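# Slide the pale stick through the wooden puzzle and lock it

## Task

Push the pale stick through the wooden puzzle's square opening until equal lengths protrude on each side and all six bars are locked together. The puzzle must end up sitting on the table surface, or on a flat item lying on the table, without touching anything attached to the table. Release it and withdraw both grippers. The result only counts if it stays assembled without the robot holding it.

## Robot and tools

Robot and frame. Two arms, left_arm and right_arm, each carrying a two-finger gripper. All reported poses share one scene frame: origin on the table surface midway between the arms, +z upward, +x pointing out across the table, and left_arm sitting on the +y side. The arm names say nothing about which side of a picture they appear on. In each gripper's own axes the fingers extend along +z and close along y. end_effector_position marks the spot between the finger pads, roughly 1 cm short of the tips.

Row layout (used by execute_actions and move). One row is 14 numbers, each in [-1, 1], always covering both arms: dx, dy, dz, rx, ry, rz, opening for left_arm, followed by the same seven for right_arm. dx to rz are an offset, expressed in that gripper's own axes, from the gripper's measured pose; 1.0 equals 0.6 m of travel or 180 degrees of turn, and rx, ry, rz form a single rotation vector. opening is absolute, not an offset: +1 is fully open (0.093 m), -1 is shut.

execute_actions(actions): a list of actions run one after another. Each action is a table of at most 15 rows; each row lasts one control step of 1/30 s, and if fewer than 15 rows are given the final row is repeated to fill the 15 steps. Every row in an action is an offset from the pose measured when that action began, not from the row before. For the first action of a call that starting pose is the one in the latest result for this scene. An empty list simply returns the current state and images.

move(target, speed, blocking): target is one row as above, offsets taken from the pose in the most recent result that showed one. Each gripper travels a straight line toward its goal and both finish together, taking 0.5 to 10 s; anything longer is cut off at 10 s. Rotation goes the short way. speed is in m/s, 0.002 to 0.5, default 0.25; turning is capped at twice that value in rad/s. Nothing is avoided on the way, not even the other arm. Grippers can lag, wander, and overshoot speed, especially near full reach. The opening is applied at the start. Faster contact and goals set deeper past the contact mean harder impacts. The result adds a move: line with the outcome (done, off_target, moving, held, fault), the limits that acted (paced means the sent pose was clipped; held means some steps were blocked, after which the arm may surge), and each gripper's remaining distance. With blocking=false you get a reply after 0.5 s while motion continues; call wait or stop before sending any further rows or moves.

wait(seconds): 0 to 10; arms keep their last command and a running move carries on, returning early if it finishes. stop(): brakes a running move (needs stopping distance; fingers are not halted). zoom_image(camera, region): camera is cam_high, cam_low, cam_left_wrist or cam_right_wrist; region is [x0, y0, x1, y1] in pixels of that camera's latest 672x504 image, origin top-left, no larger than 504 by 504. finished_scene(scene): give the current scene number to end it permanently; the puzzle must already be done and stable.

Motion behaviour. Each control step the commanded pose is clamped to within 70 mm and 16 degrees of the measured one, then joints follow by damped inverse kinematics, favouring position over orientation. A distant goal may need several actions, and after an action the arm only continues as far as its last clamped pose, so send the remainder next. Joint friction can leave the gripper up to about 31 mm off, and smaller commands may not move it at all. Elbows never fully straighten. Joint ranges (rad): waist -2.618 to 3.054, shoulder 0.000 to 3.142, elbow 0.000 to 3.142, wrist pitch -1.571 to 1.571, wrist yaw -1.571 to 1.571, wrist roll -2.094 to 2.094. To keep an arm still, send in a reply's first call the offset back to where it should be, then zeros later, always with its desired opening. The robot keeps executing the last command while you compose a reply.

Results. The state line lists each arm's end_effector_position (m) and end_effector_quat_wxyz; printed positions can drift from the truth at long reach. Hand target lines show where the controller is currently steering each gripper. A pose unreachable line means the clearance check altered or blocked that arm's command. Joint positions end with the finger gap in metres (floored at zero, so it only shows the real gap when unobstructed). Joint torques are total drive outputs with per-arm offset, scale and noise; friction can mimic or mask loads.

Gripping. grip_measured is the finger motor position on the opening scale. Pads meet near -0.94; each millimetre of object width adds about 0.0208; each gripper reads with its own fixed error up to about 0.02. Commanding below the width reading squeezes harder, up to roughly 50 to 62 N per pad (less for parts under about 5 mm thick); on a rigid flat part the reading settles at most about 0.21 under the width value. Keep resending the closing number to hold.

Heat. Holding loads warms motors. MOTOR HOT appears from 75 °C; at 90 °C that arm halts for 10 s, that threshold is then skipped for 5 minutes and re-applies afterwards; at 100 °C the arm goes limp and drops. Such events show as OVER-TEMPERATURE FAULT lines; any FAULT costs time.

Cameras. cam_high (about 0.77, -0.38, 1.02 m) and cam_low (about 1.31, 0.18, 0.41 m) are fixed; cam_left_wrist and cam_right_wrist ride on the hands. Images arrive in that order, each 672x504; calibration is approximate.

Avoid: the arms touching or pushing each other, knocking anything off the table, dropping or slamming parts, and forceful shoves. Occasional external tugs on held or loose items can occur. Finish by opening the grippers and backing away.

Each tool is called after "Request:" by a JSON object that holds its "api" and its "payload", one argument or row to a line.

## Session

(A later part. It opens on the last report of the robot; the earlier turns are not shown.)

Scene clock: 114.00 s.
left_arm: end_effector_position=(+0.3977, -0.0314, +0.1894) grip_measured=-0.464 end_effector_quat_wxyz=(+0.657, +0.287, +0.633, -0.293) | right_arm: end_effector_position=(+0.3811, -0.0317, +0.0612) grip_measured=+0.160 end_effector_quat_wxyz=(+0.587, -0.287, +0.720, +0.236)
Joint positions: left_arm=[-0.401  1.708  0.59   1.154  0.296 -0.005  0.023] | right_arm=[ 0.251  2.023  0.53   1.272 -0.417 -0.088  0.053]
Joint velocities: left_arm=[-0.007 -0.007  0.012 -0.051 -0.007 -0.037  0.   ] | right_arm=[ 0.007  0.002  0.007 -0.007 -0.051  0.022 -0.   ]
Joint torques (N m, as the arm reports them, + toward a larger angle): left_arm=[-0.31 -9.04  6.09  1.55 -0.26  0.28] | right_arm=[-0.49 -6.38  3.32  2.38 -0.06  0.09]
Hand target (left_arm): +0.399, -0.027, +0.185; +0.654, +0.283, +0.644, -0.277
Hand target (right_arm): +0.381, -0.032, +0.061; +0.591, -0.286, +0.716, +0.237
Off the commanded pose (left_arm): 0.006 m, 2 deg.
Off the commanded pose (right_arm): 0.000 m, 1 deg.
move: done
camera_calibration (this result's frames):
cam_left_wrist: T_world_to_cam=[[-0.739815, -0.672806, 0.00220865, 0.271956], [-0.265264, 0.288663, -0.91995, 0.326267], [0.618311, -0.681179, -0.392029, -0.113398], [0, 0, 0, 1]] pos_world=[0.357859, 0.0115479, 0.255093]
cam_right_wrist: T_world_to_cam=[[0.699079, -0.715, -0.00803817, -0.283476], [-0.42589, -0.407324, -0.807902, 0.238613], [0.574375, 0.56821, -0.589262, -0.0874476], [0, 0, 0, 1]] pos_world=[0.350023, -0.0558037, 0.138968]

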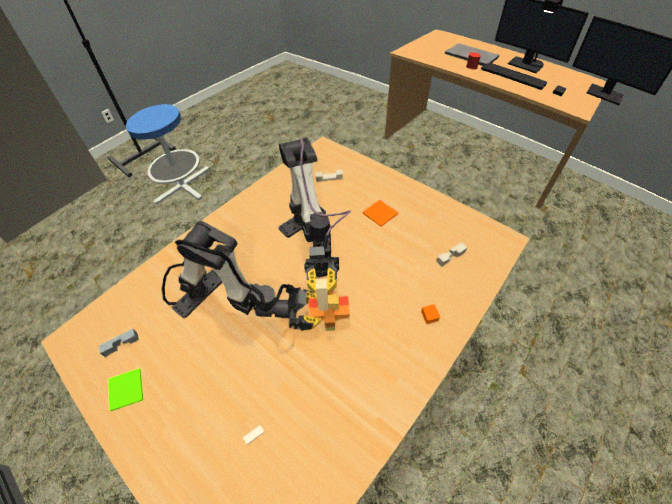

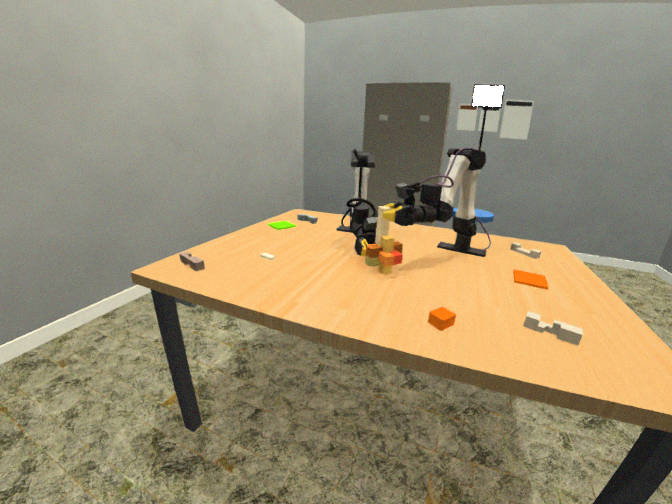

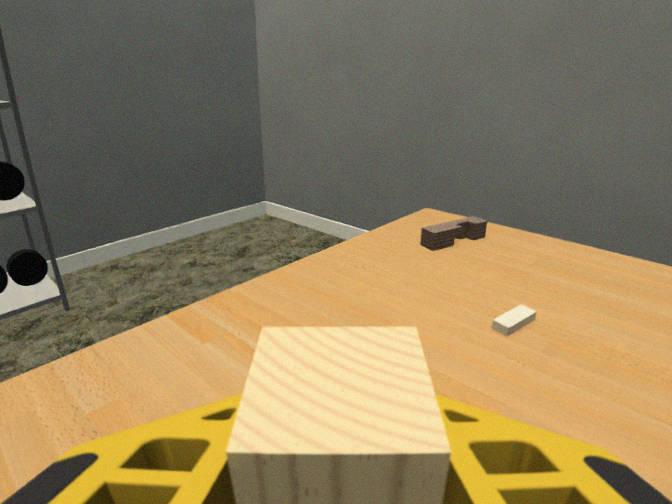

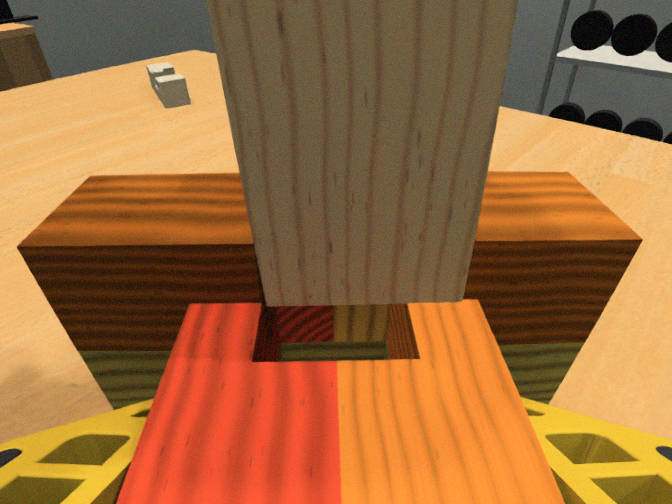

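Drag it back slowly while pressing lightly.

Request:
{"api": "move", "payload": {
  "target": [0.004,0.003,-0.016,-0.01,0.009,0.002,-0.5, 0,0,0,0,-0.004,0,0.12],
  "speed": 0.005
}}

Scene clock: 119.23 s.
left_arm: end_effector_position=(+0.3970, -0.0300, +0.1900) grip_measured=-0.464 end_effector_quat_wxyz=(+0.652, +0.287, +0.639, -0.291) | right_arm: end_effector_position=(+0.3811, -0.0317, +0.0612) grip_measured=+0.160 end_effector_quat_wxyz=(+0.587, -0.287, +0.720, +0.235)
Joint positions: left_arm=[-0.401  1.684  0.59   1.113  0.291 -0.003  0.023] | right_arm=[ 0.251  2.023  0.53   1.272 -0.417 -0.089  0.053]
Joint velocities: left_arm=[ 0.017 -0.002  0.007 -0.037 -0.066 -0.007 -0.   ] | right_arm=[ 0.002 -0.007 -0.012 -0.022  0.051  0.037  0.   ]
Joint torques (N m, as the arm reports them, + toward a larger angle): left_arm=[-0.22 -9.59  4.37  1.83 -0.18  0.26] | right_arm=[-0.49 -6.3   3.46  2.35 -0.1   0.09]
Hand target (left_arm): +0.393, -0.023, +0.186; +0.653, +0.283, +0.646, -0.277
Hand target (right_arm): +0.381, -0.032, +0.061; +0.591, -0.285, +0.716, +0.237
Off the commanded pose (left_arm): 0.009 m, 2 deg.
Off the commanded pose (right_arm): 0.000 m, 1 deg.
move: done
camera_calibration (this result's frames):
cam_left_wrist: T_world_to_cam=[[-0.736388, -0.67654, 0.00517942, 0.270323], [-0.278903, 0.296584, -0.913373, 0.330659], [0.616397, -0.674042, -0.40709, -0.107968], [0, 0, 0, 1]] pos_world=[0.357836, 0.0120411, 0.256662]
cam_right_wrist: T_world_to_cam=[[0.699249, -0.714845, -0.00691719, -0.283604], [-0.425171, -0.408077, -0.8079, 0.238315], [0.574701, 0.567864, -0.589279, -0.0875814], [0, 0, 0, 1]] pos_world=[0.349968, -0.0557477, 0.138963]

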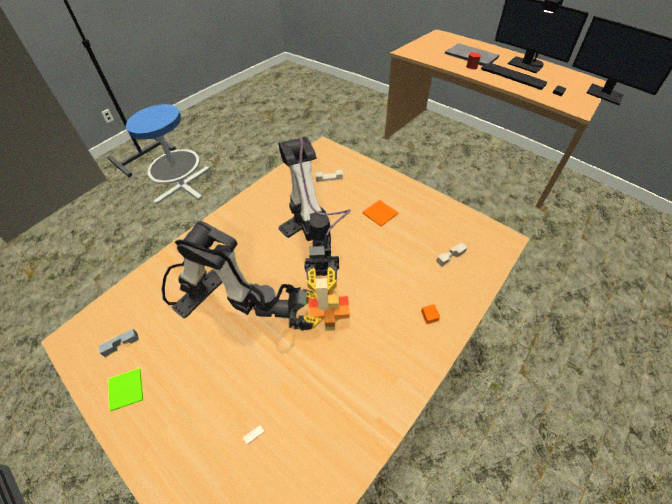

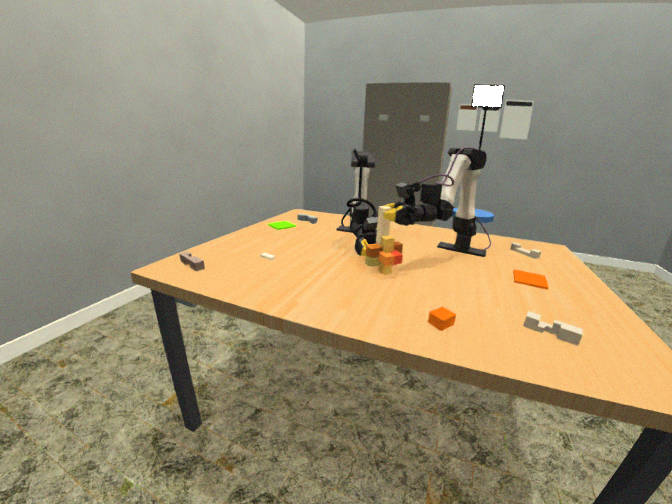

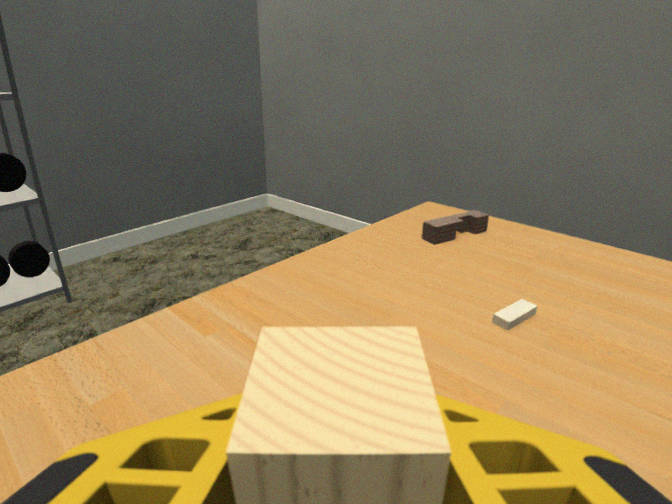

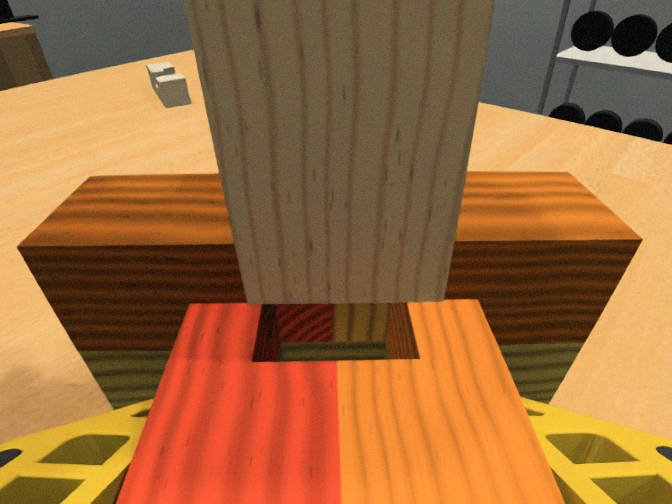

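Request:
{"api": "move", "payload": {
  "target": [0.006,0.0,-0.014,-0.012,0.007,0.002,-0.5, 0,0,0,0,-0.004,0,0.12],
  "speed": 0.008
}}

Scene clock: 123.33 s.
left_arm: end_effector_position=(+0.3971, -0.0298, +0.1902) grip_measured=-0.464 end_effector_quat_wxyz=(+0.651, +0.282, +0.645, -0.283) | right_arm: end_effector_position=(+0.3811, -0.0317, +0.0612) grip_measured=+0.160 end_effector_quat_wxyz=(+0.587, -0.287, +0.720, +0.235)
Joint positions: left_arm=[-0.411  1.671  0.59   1.09   0.262 -0.001  0.023] | right_arm=[ 0.251  2.023  0.53   1.272 -0.417 -0.09   0.053]
Joint velocities: left_arm=[-0.002  0.012  0.012 -0.022 -0.066 -0.051 -0.   ] | right_arm=[-0.007  0.002  0.007 -0.007  0.051 -0.037 -0.   ]
Joint torques (N m, as the arm reports them, + toward a larger angle): left_arm=[-0.51 -9.69  4.34  1.9  -0.12  0.26] | right_arm=[-0.51 -6.43  3.28  2.38 -0.08  0.08]
Hand target (left_arm): +0.392, -0.024, +0.186; +0.651, +0.280, +0.651, -0.273
Hand target (right_arm): +0.381, -0.032, +0.061; +0.591, -0.286, +0.716, +0.237
Off the commanded pose (left_arm): 0.009 m, 1 deg.
Off the commanded pose (right_arm): 0.000 m, 1 deg.
move: done
camera_calibration (this result's frames):
cam_left_wrist: T_world_to_cam=[[-0.723556, -0.690244, 0.00546671, 0.265009], [-0.290536, 0.297354, -0.909489, 0.334699], [0.626144, -0.659654, -0.415693, -0.109568], [0, 0, 0, 1]] pos_world=[0.357597, 0.01112, 0.257409]
cam_right_wrist: T_world_to_cam=[[0.699305, -0.714793, -0.00654353, -0.283647], [-0.424932, -0.408328, -0.807899, 0.238216], [0.574809, 0.567749, -0.589284, -0.087626], [0, 0, 0, 1]] pos_world=[0.34995, -0.0557291, 0.138962]

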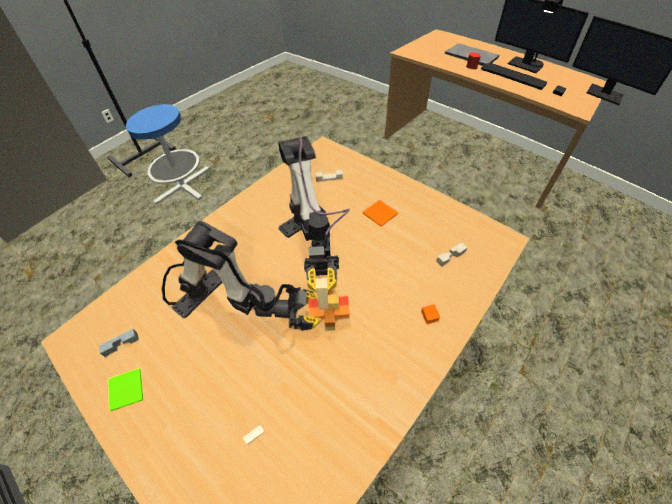

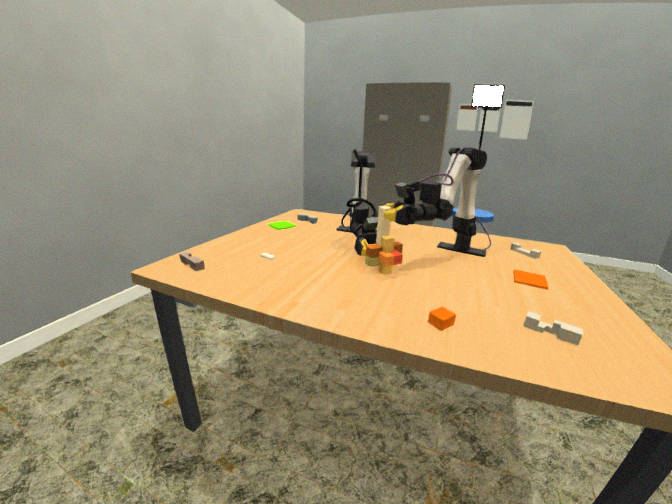

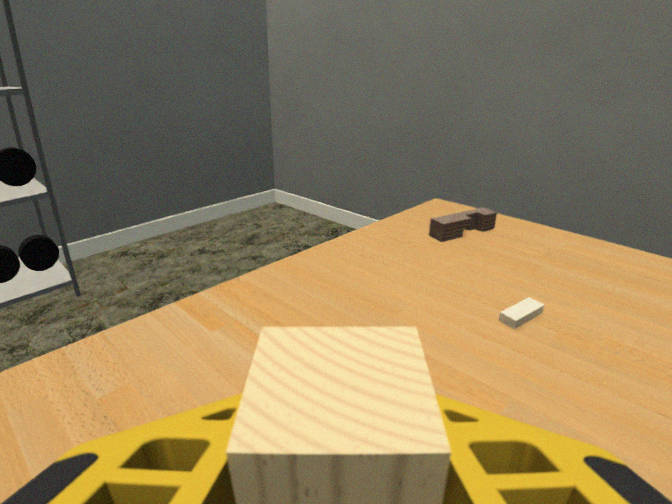

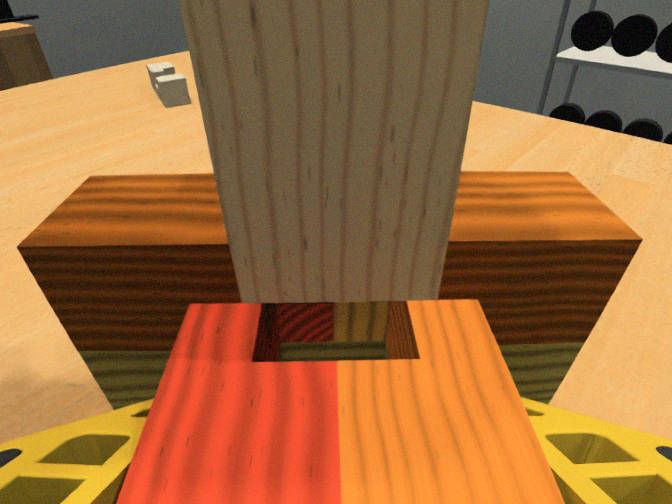

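Request:
{"api": "move", "payload": {
  "target": [0.008,0.0,-0.013,-0.006,0.007,0.002,-0.5, 0,0,0,0,-0.004,0,0.12],
  "speed": 0.008
}}

Scene clock: 126.23 s.
left_arm: end_effector_position=(+0.3970, -0.0298, +0.1899) grip_measured=-0.464 end_effector_quat_wxyz=(+0.651, +0.283, +0.645, -0.283) | right_arm: end_effector_position=(+0.3811, -0.0317, +0.0612) grip_measured=+0.160 end_effector_quat_wxyz=(+0.587, -0.288, +0.720, +0.235)
Joint positions: left_arm=[-0.411  1.671  0.59   1.089  0.263  0.001  0.023] | right_arm=[ 0.251  2.023  0.53   1.272 -0.417 -0.09   0.053]
Joint velocities: left_arm=[ 0.007 -0.012  0.007 -0.051 -0.037  0.007 -0.002] | right_arm=[-0.017  0.012 -0.012 -0.037  0.007  0.037  0.001]
Joint torques (N m, as the arm reports them, + toward a larger angle): left_arm=[-0.46 -9.94  4.61  1.73 -0.15  0.22] | right_arm=[-0.43 -6.32  3.42  2.37 -0.05  0.09]
Hand target (left_arm): +0.392, -0.024, +0.185; +0.647, +0.281, +0.654, -0.272
Hand target (right_arm): +0.381, -0.032, +0.061; +0.591, -0.286, +0.716, +0.237
Off the commanded pose (left_arm): 0.009 m, 2 deg.
Off the commanded pose (right_arm): 0.000 m, 1 deg.
move: done
camera_calibration (this result's frames):
cam_left_wrist: T_world_to_cam=[[-0.724073, -0.68971, 0.0043122, 0.265324], [-0.290468, 0.299257, -0.908886, 0.334286], [0.625577, -0.659352, -0.417023, -0.109233], [0, 0, 0, 1]] pos_world=[0.357547, 0.0109361, 0.257131]
cam_right_wrist: T_world_to_cam=[[0.699362, -0.714741, -0.00616987, -0.28369], [-0.424692, -0.408579, -0.807898, 0.238117], [0.574917, 0.567633, -0.58929, -0.0876707], [0, 0, 0, 1]] pos_world=[0.349932, -0.0557104, 0.13896]

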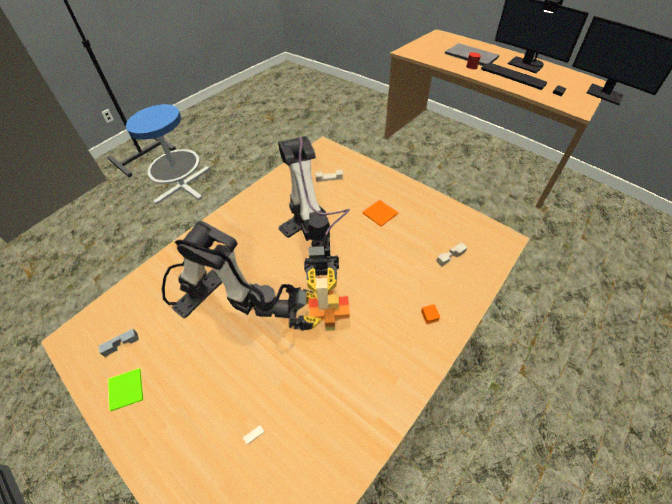

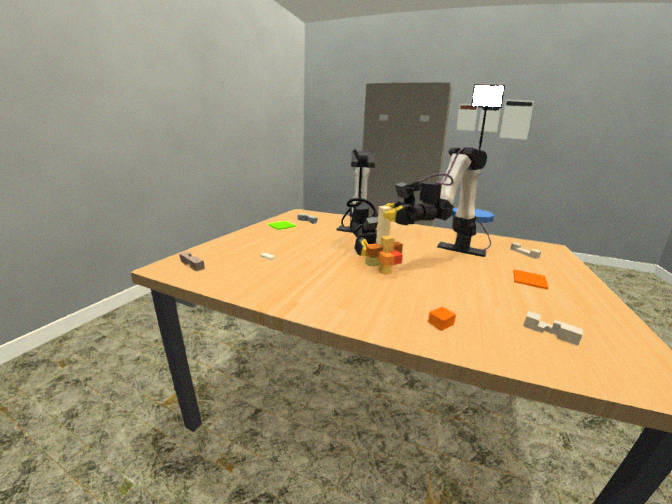

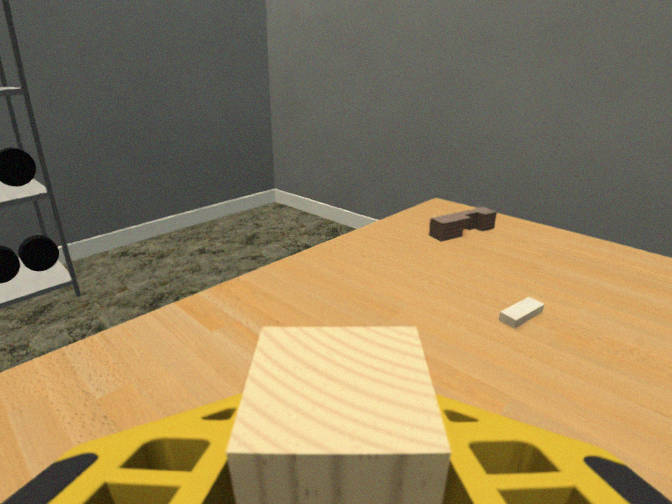

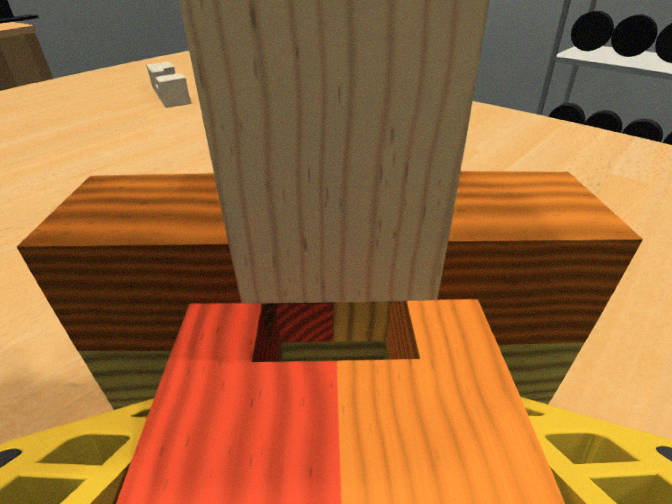

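Request:
{"api": "move", "payload": {
  "target": [0.006,0.0,-0.016,-0.006,0.008,0.002,-0.5, 0,0,0,0,-0.004,0,0.12],
  "speed": 0.008
}}

Scene clock: 129.30 s.
left_arm: end_effector_position=(+0.3963, -0.0291, +0.1893) grip_measured=-0.464 end_effector_quat_wxyz=(+0.647, +0.284, +0.650, -0.280) | right_arm: end_effector_position=(+0.3805, -0.0311, +0.0613) grip_measured=+0.160 end_effector_quat_wxyz=(+0.587, -0.291, +0.718, +0.235)
Joint positions: left_arm=[-0.411  1.657  0.59   1.06   0.261  0.005  0.023] | right_arm=[ 0.251  2.023  0.53   1.272 -0.422 -0.096  0.053]
Joint velocities: left_arm=[-0.017 -0.007  0.007 -0.037  0.022 -0.007 -0.001] | right_arm=[ 0.007  0.002  0.002 -0.022  0.037  0.051  0.001]
Joint torques (N m, as the arm reports them, + toward a larger angle): left_arm=[-0.38 -9.86  4.43  1.8  -0.09  0.22] | right_arm=[-0.37 -6.29  3.44  2.34 -0.03  0.15]
Hand target (left_arm): +0.391, -0.023, +0.186; +0.646, +0.282, +0.655, -0.271
Hand target (right_arm): +0.381, -0.032, +0.061; +0.591, -0.286, +0.716, +0.237
Off the commanded pose (left_arm): 0.009 m, 1 deg.
Off the commanded pose (right_arm): 0.001 m, 1 deg.
move: done
camera_calibration (this result's frames):
cam_left_wrist: T_world_to_cam=[[-0.722718, -0.691132, 0.00397803, 0.264867], [-0.299354, 0.307836, -0.903119, 0.335987], [0.62295, -0.653891, -0.429372, -0.105006], [0, 0, 0, 1]] pos_world=[0.357417, 0.0109667, 0.257296]
cam_right_wrist: T_world_to_cam=[[0.703432, -0.710762, -0.00109999, -0.284658], [-0.419278, -0.413703, -0.808119, 0.235976], [0.573925, 0.568917, -0.589018, -0.0872501], [0, 0, 0, 1]] pos_world=[0.349252, -0.0550619, 0.138992]

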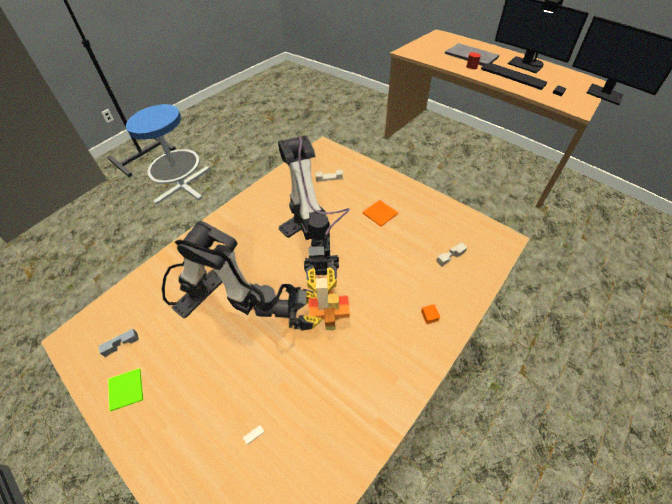

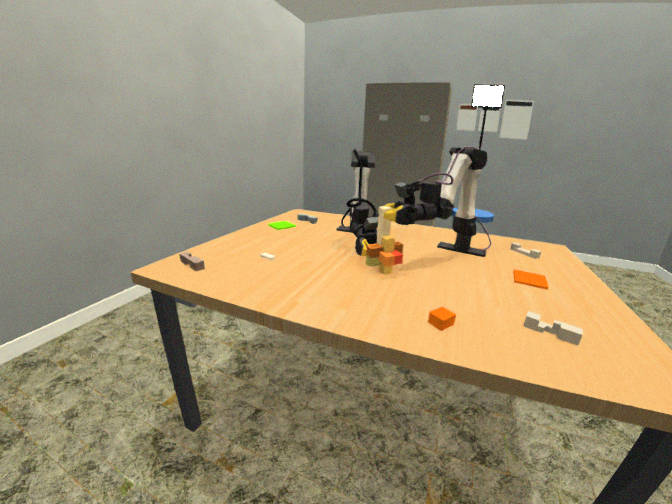

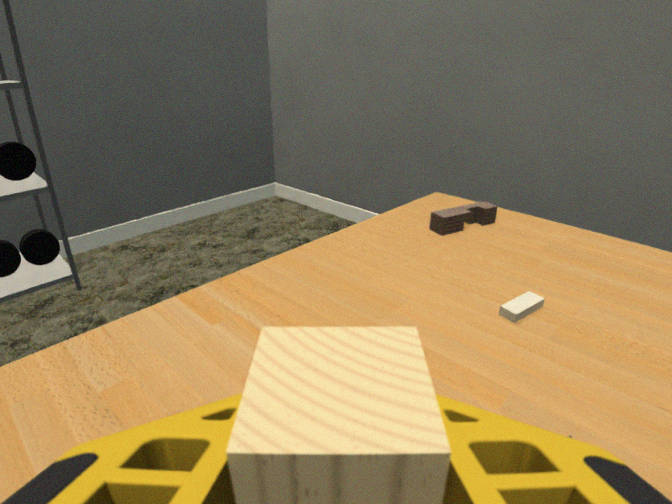

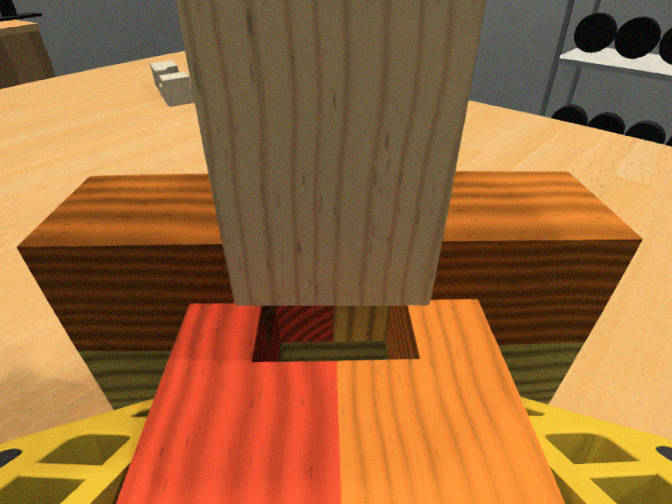

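Request:
{"api": "move", "payload": {
  "target": [0.035,0.002,-0.004,-0.004,0.008,0.004,-0.5, 0,0,0,0,-0.004,0,0.12],
  "speed": 0.01
}}

Scene clock: 133.37 s.
left_arm: end_effector_position=(+0.3958, -0.0293, +0.1867) grip_measured=-0.464 end_effector_quat_wxyz=(+0.652, +0.286, +0.644, -0.281) | right_arm: end_effector_position=(+0.3805, -0.0311, +0.0611) grip_measured=+0.160 end_effector_quat_wxyz=(+0.586, -0.287, +0.720, +0.238)
Joint positions: left_arm=[-0.411  1.679  0.58   1.105  0.264  0.009  0.023] | right_arm=[ 0.251  2.023  0.53   1.271 -0.421 -0.087  0.053]
Joint velocities: left_arm=[ 0.002 -0.012 -0.017 -0.022  0.007 -0.007  0.   ] | right_arm=[-0.017 -0.012 -0.012 -0.066  0.007 -0.007  0.   ]
Joint torques (N m, as the arm reports them, + toward a larger angle): left_arm=[-0.31 -5.47  5.1   1.94 -0.08  0.28] | right_arm=[-0.46 -6.36  3.51  2.38 -0.08  0.02]
Hand target (left_arm): +0.395, -0.026, +0.169; +0.642, +0.288, +0.658, -0.269
Hand target (right_arm): +0.381, -0.031, +0.061; +0.591, -0.290, +0.715, +0.237
Off the commanded pose (left_arm): 0.019 m, 2 deg.
Off the commanded pose (right_arm): 0.000 m, 1 deg.
move: off_target (left_arm)
camera_calibration (this result's frames):
cam_left_wrist: T_world_to_cam=[[-0.724826, -0.688922, -0.0036111, 0.266637], [-0.28509, 0.304711, -0.908777, 0.328918], [0.627177, -0.657676, -0.417267, -0.109988], [0, 0, 0, 1]] pos_world=[0.356018, 0.0111305, 0.253982]
cam_right_wrist: T_world_to_cam=[[0.701762, -0.712332, -0.0106936, -0.283533], [-0.426009, -0.407562, -0.807718, 0.238541], [0.571005, 0.571381, -0.589471, -0.086108], [0, 0, 0, 1]] pos_world=[0.349761, -0.0555482, 0.138884]

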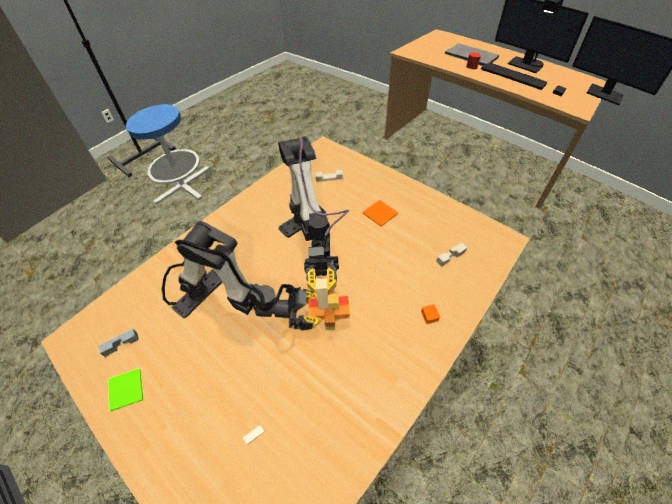

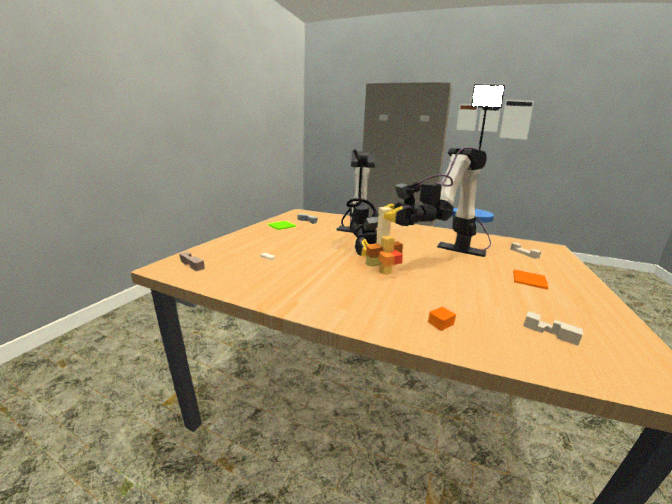

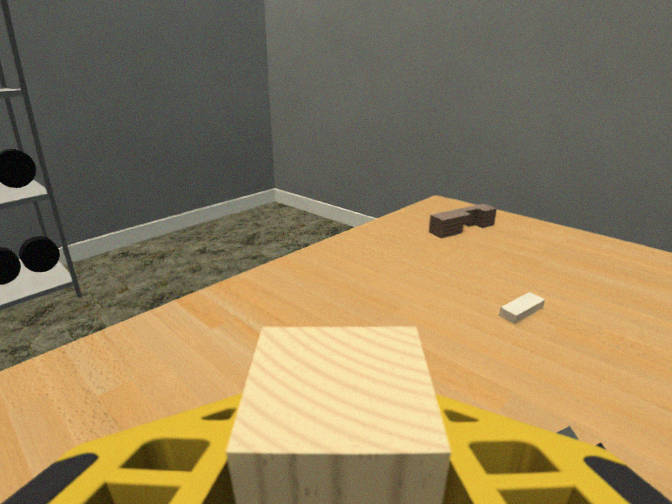

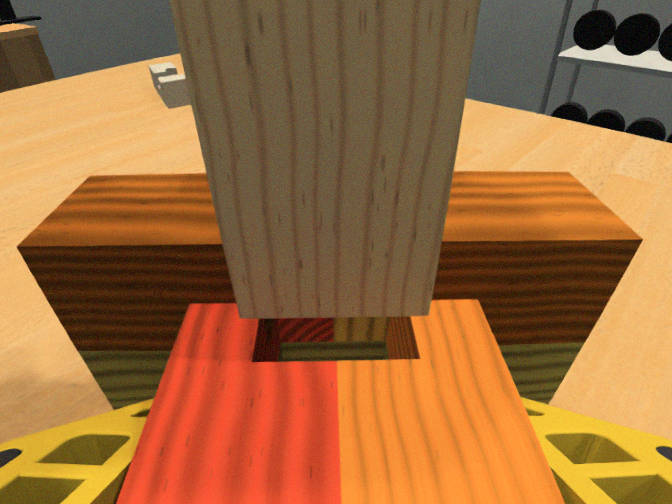

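Request:
{"api": "move", "payload": {
  "target": [0.045,0.002,0,-0.004,0.018,0.004,-0.5, 0,0,0,0,-0.004,-0.003,0.12],
  "speed": 0.012
}}

Scene clock: 137.67 s.
left_arm: end_effector_position=(+0.3958, -0.0305, +0.1847) grip_measured=-0.464 end_effector_quat_wxyz=(+0.653, +0.290, +0.641, -0.281) | right_arm: end_effector_position=(+0.3809, -0.0315, +0.0612) grip_measured=+0.160 end_effector_quat_wxyz=(+0.584, -0.282, +0.722, +0.241)
Joint positions: left_arm=[-0.411  1.694  0.58   1.125  0.27   0.016  0.023] | right_arm=[ 0.251  2.023  0.53   1.271 -0.419 -0.074  0.053]
Joint velocities: left_arm=[ 0.007 -0.012  0.022  0.037  0.022  0.007  0.001] | right_arm=[ 0.002 -0.012 -0.007  0.051  0.022  0.022 -0.001]
Joint torques (N m, as the arm reports them, + toward a larger angle): left_arm=[-0.38 -4.81  5.29  1.78 -0.14  0.38] | right_arm=[-0.28 -6.38  3.44  2.39 -0.12 -0.11]
Hand target (left_arm): +0.396, -0.028, +0.160; +0.636, +0.294, +0.662, -0.264
Hand target (right_arm): +0.381, -0.031, +0.061; +0.591, -0.289, +0.715, +0.237
Off the commanded pose (left_arm): 0.025 m, 4 deg.
Off the commanded pose (right_arm): 0.000 m, 1 deg.
move: off_target (left_arm)
camera_calibration (this result's frames):
cam_left_wrist: T_world_to_cam=[[-0.728911, -0.68451, -0.0115847, 0.269065], [-0.275379, 0.30865, -0.91044, 0.324108], [0.626781, -0.66044, -0.413478, -0.112262], [0, 0, 0, 1]] pos_world=[0.355741, 0.00999986, 0.25178]
cam_right_wrist: T_world_to_cam=[[0.697901, -0.715834, -0.0227015, -0.281893], [-0.434765, -0.398258, -0.807694, 0.242209], [0.569134, 0.573561, -0.589164, -0.0853189], [0, 0, 0, 1]] pos_world=[0.350595, -0.0563917, 0.138964]

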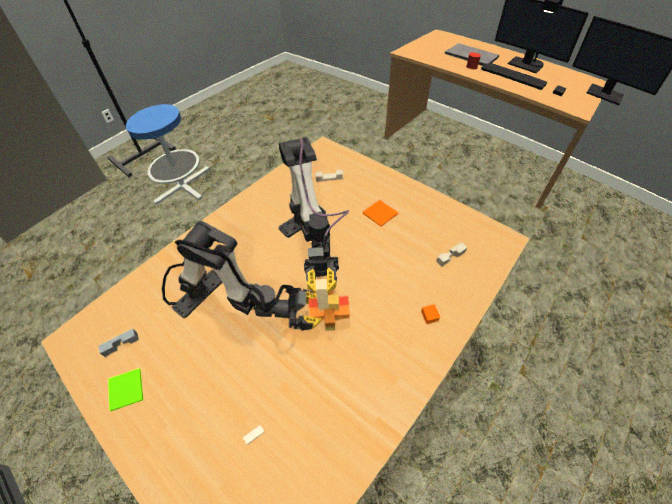

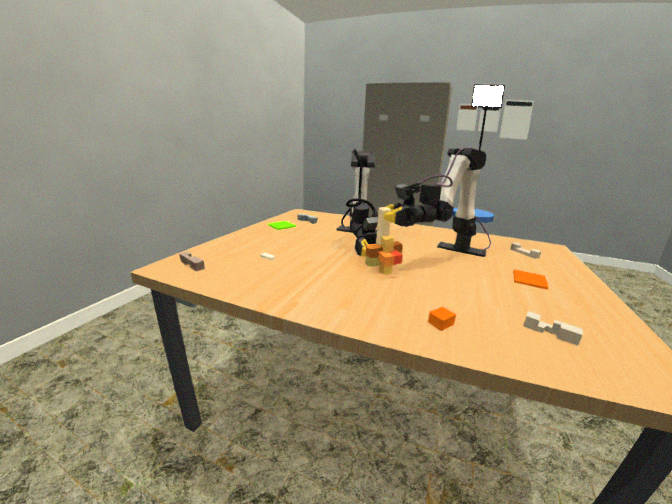

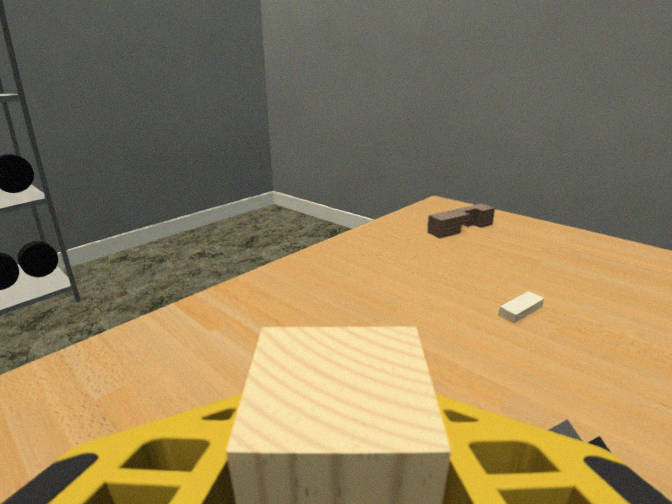

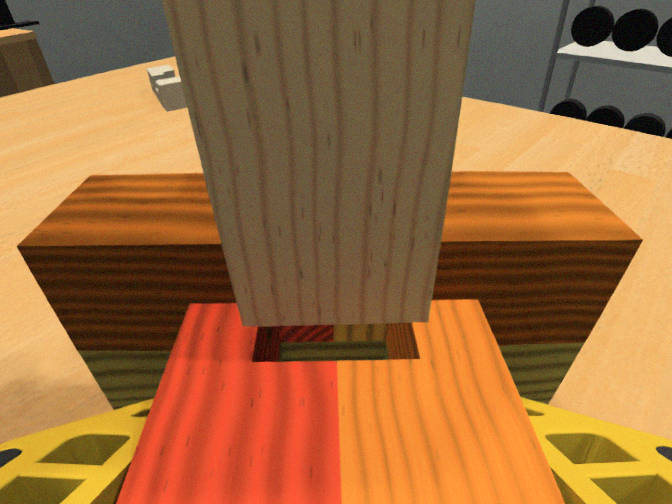

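Request:
{"api": "move", "payload": {
  "target": [0.012,0,-0.012,-0.006,0.010,0,-0.5, 0,0,0,0,-0.004,-0.008,0.12],
  "speed": 0.01
}}

Scene clock: 140.80 s.
left_arm: end_effector_position=(+0.3956, -0.0302, +0.1847) grip_measured=-0.464 end_effector_quat_wxyz=(+0.651, +0.289, +0.643, -0.280) | right_arm: end_effector_position=(+0.3810, -0.0316, +0.0612) grip_measured=+0.160 end_effector_quat_wxyz=(+0.585, -0.284, +0.721, +0.238)
Joint positions: left_arm=[-0.411  1.688  0.58   1.113  0.27   0.015  0.023] | right_arm=[ 0.251  2.023  0.53   1.272 -0.418 -0.08   0.053]
Joint velocities: left_arm=[ 0.007 -0.007  0.007 -0.037 -0.022 -0.007 -0.   ] | right_arm=[ 0.032 -0.007 -0.002 -0.051 -0.051 -0.051 -0.001]
Joint torques (N m, as the arm reports them, + toward a larger angle): left_arm=[-0.49 -9.24  4.57  1.72 -0.13  0.22] | right_arm=[-0.28 -6.51  3.52  2.38 -0.09 -0.02]
Hand target (left_arm): +0.391, -0.025, +0.177; +0.646, +0.288, +0.654, -0.270
Hand target (right_arm): +0.381, -0.031, +0.061; +0.592, -0.289, +0.715, +0.235
Off the commanded pose (left_arm): 0.010 m, 2 deg.
Off the commanded pose (right_arm): 0.000 m, 1 deg.
move: done
camera_calibration (this result's frames):
cam_left_wrist: T_world_to_cam=[[-0.728447, -0.685037, -0.00945902, 0.268496], [-0.280244, 0.310544, -0.908309, 0.325462], [0.625163, -0.659004, -0.418193, -0.110378], [0, 0, 0, 1]] pos_world=[0.355798, 0.0101196, 0.252]
cam_right_wrist: T_world_to_cam=[[0.698394, -0.715534, -0.0160365, -0.282614], [-0.43066, -0.402238, -0.807921, 0.240603], [0.571644, 0.571154, -0.589072, -0.0863228], [0, 0, 0, 1]] pos_world=[0.35034, -0.0561367, 0.139006]

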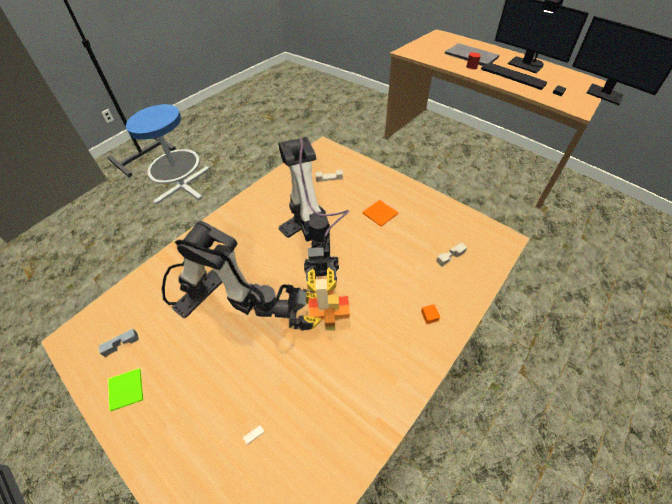

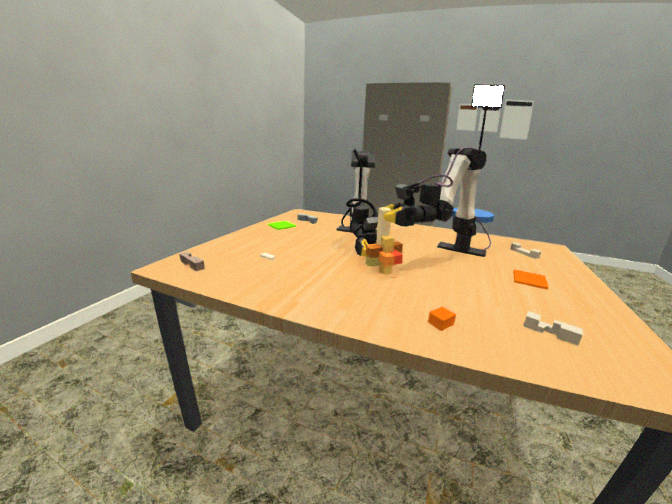

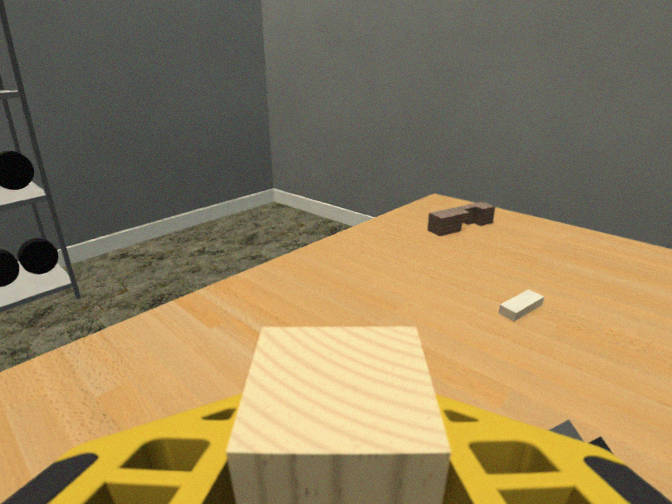

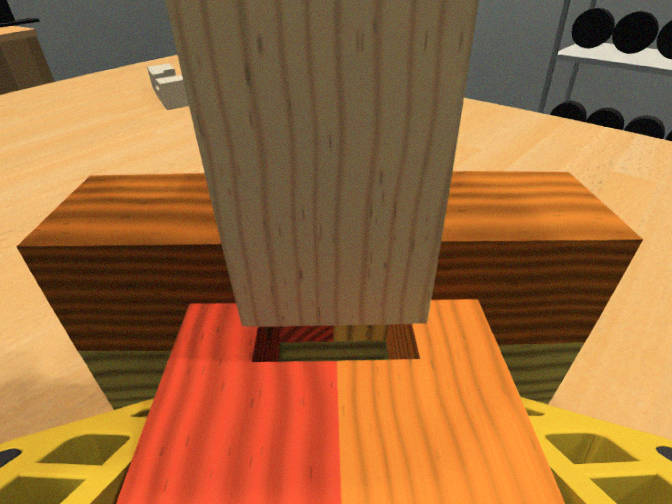

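Request:
{"api": "zoom_image", "payload": {
  "camera": "cam_high",
  "region": [280, 250, 370, 340]
}}

Request:
{"api": "move", "payload": {
  "target": [0,0,0,0,-0.005,0,-0.22, 0,0,0,0,-0.004,-0.004,0.12],
  "speed": 0.01
}}

Region (280, 250, 370, 340) of cam_high's 672x504 image, scaled by 5.600, with more detail than that image has.

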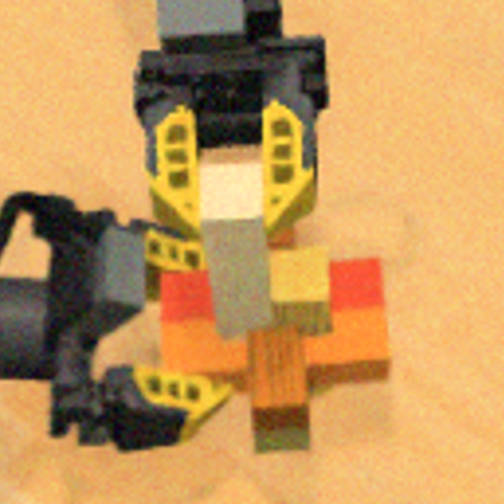

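Scene clock: 143.77 s.
left_arm: end_effector_position=(+0.3955, -0.0302, +0.1876) grip_measured=-0.222 end_effector_quat_wxyz=(+0.656, +0.289, +0.639, -0.281) | right_arm: end_effector_position=(+0.3809, -0.0315, +0.0612) grip_measured=+0.160 end_effector_quat_wxyz=(+0.586, -0.285, +0.720, +0.238)
Joint positions: left_arm=[-0.411  1.687  0.58   1.125  0.27   0.015  0.035] | right_arm=[ 0.251  2.023  0.53   1.272 -0.419 -0.083  0.053]
Joint velocities: left_arm=[ 0.012  0.017  0.002 -0.051 -0.051 -0.037  0.   ] | right_arm=[-0.007 -0.002 -0.022 -0.051  0.007  0.022 -0.001]
Joint torques (N m, as the arm reports them, + toward a larger angle): left_arm=[-0.19 -6.28  6.43  2.1   0.08  0.07] | right_arm=[-0.26 -6.54  3.38  2.4  -0.08  0.  ]
Hand target (left_arm): +0.396, -0.030, +0.185; +0.656, +0.287, +0.638, -0.282
Hand target (right_arm): +0.381, -0.032, +0.061; +0.591, -0.287, +0.716, +0.236
Off the commanded pose (left_arm): 0.003 m, 0 deg.
Off the commanded pose (right_arm): 0.000 m, 1 deg.
move: done
camera_calibration (this result's frames):
cam_left_wrist: T_world_to_cam=[[-0.728333, -0.685109, -0.0125551, 0.269042], [-0.270822, 0.304643, -0.913153, 0.325129], [0.629434, -0.661679, -0.407424, -0.112878], [0, 0, 0, 1]] pos_world=[0.355053, 0.010586, 0.254281]
cam_right_wrist: T_world_to_cam=[[0.699336, -0.714664, -0.0135727, -0.282968], [-0.428729, -0.404188, -0.807975, 0.239819], [0.571945, 0.570865, -0.58906, -0.0864447], [0, 0, 0, 1]] pos_world=[0.350149, -0.0559471, 0.139006]

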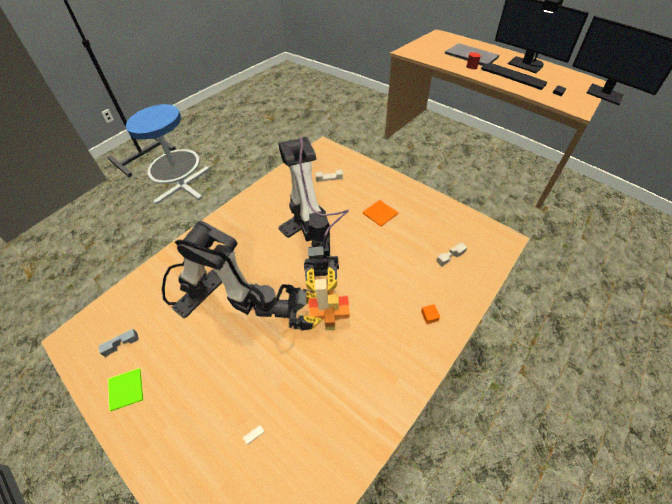

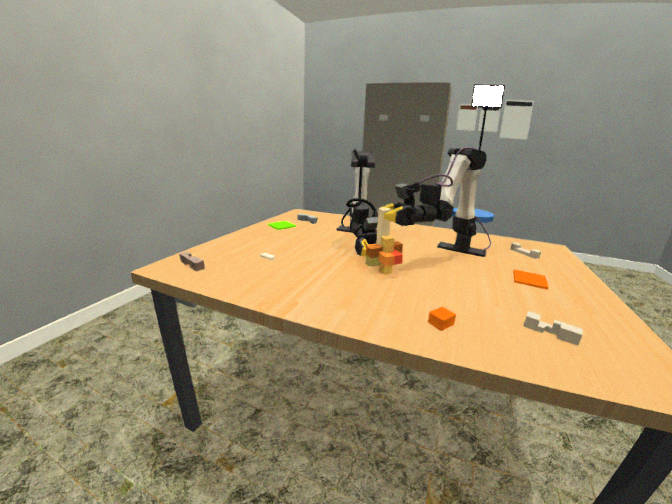

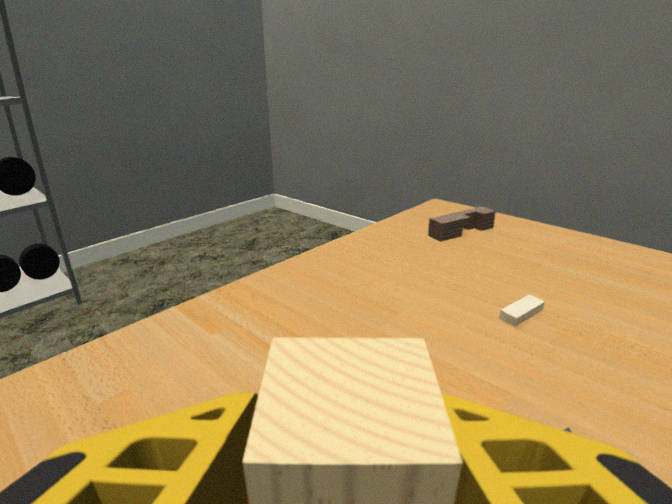

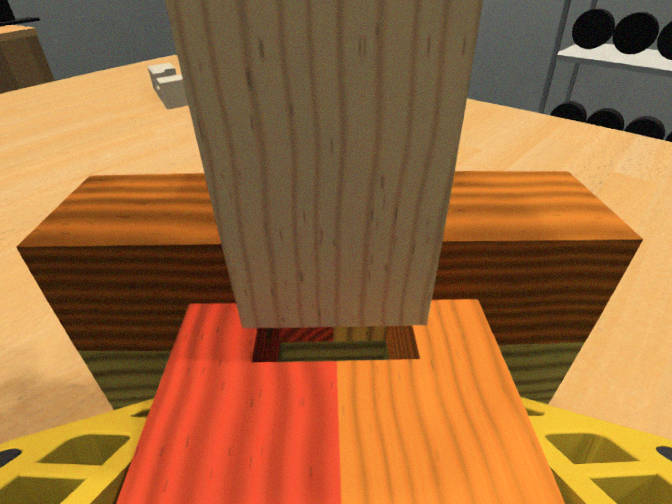

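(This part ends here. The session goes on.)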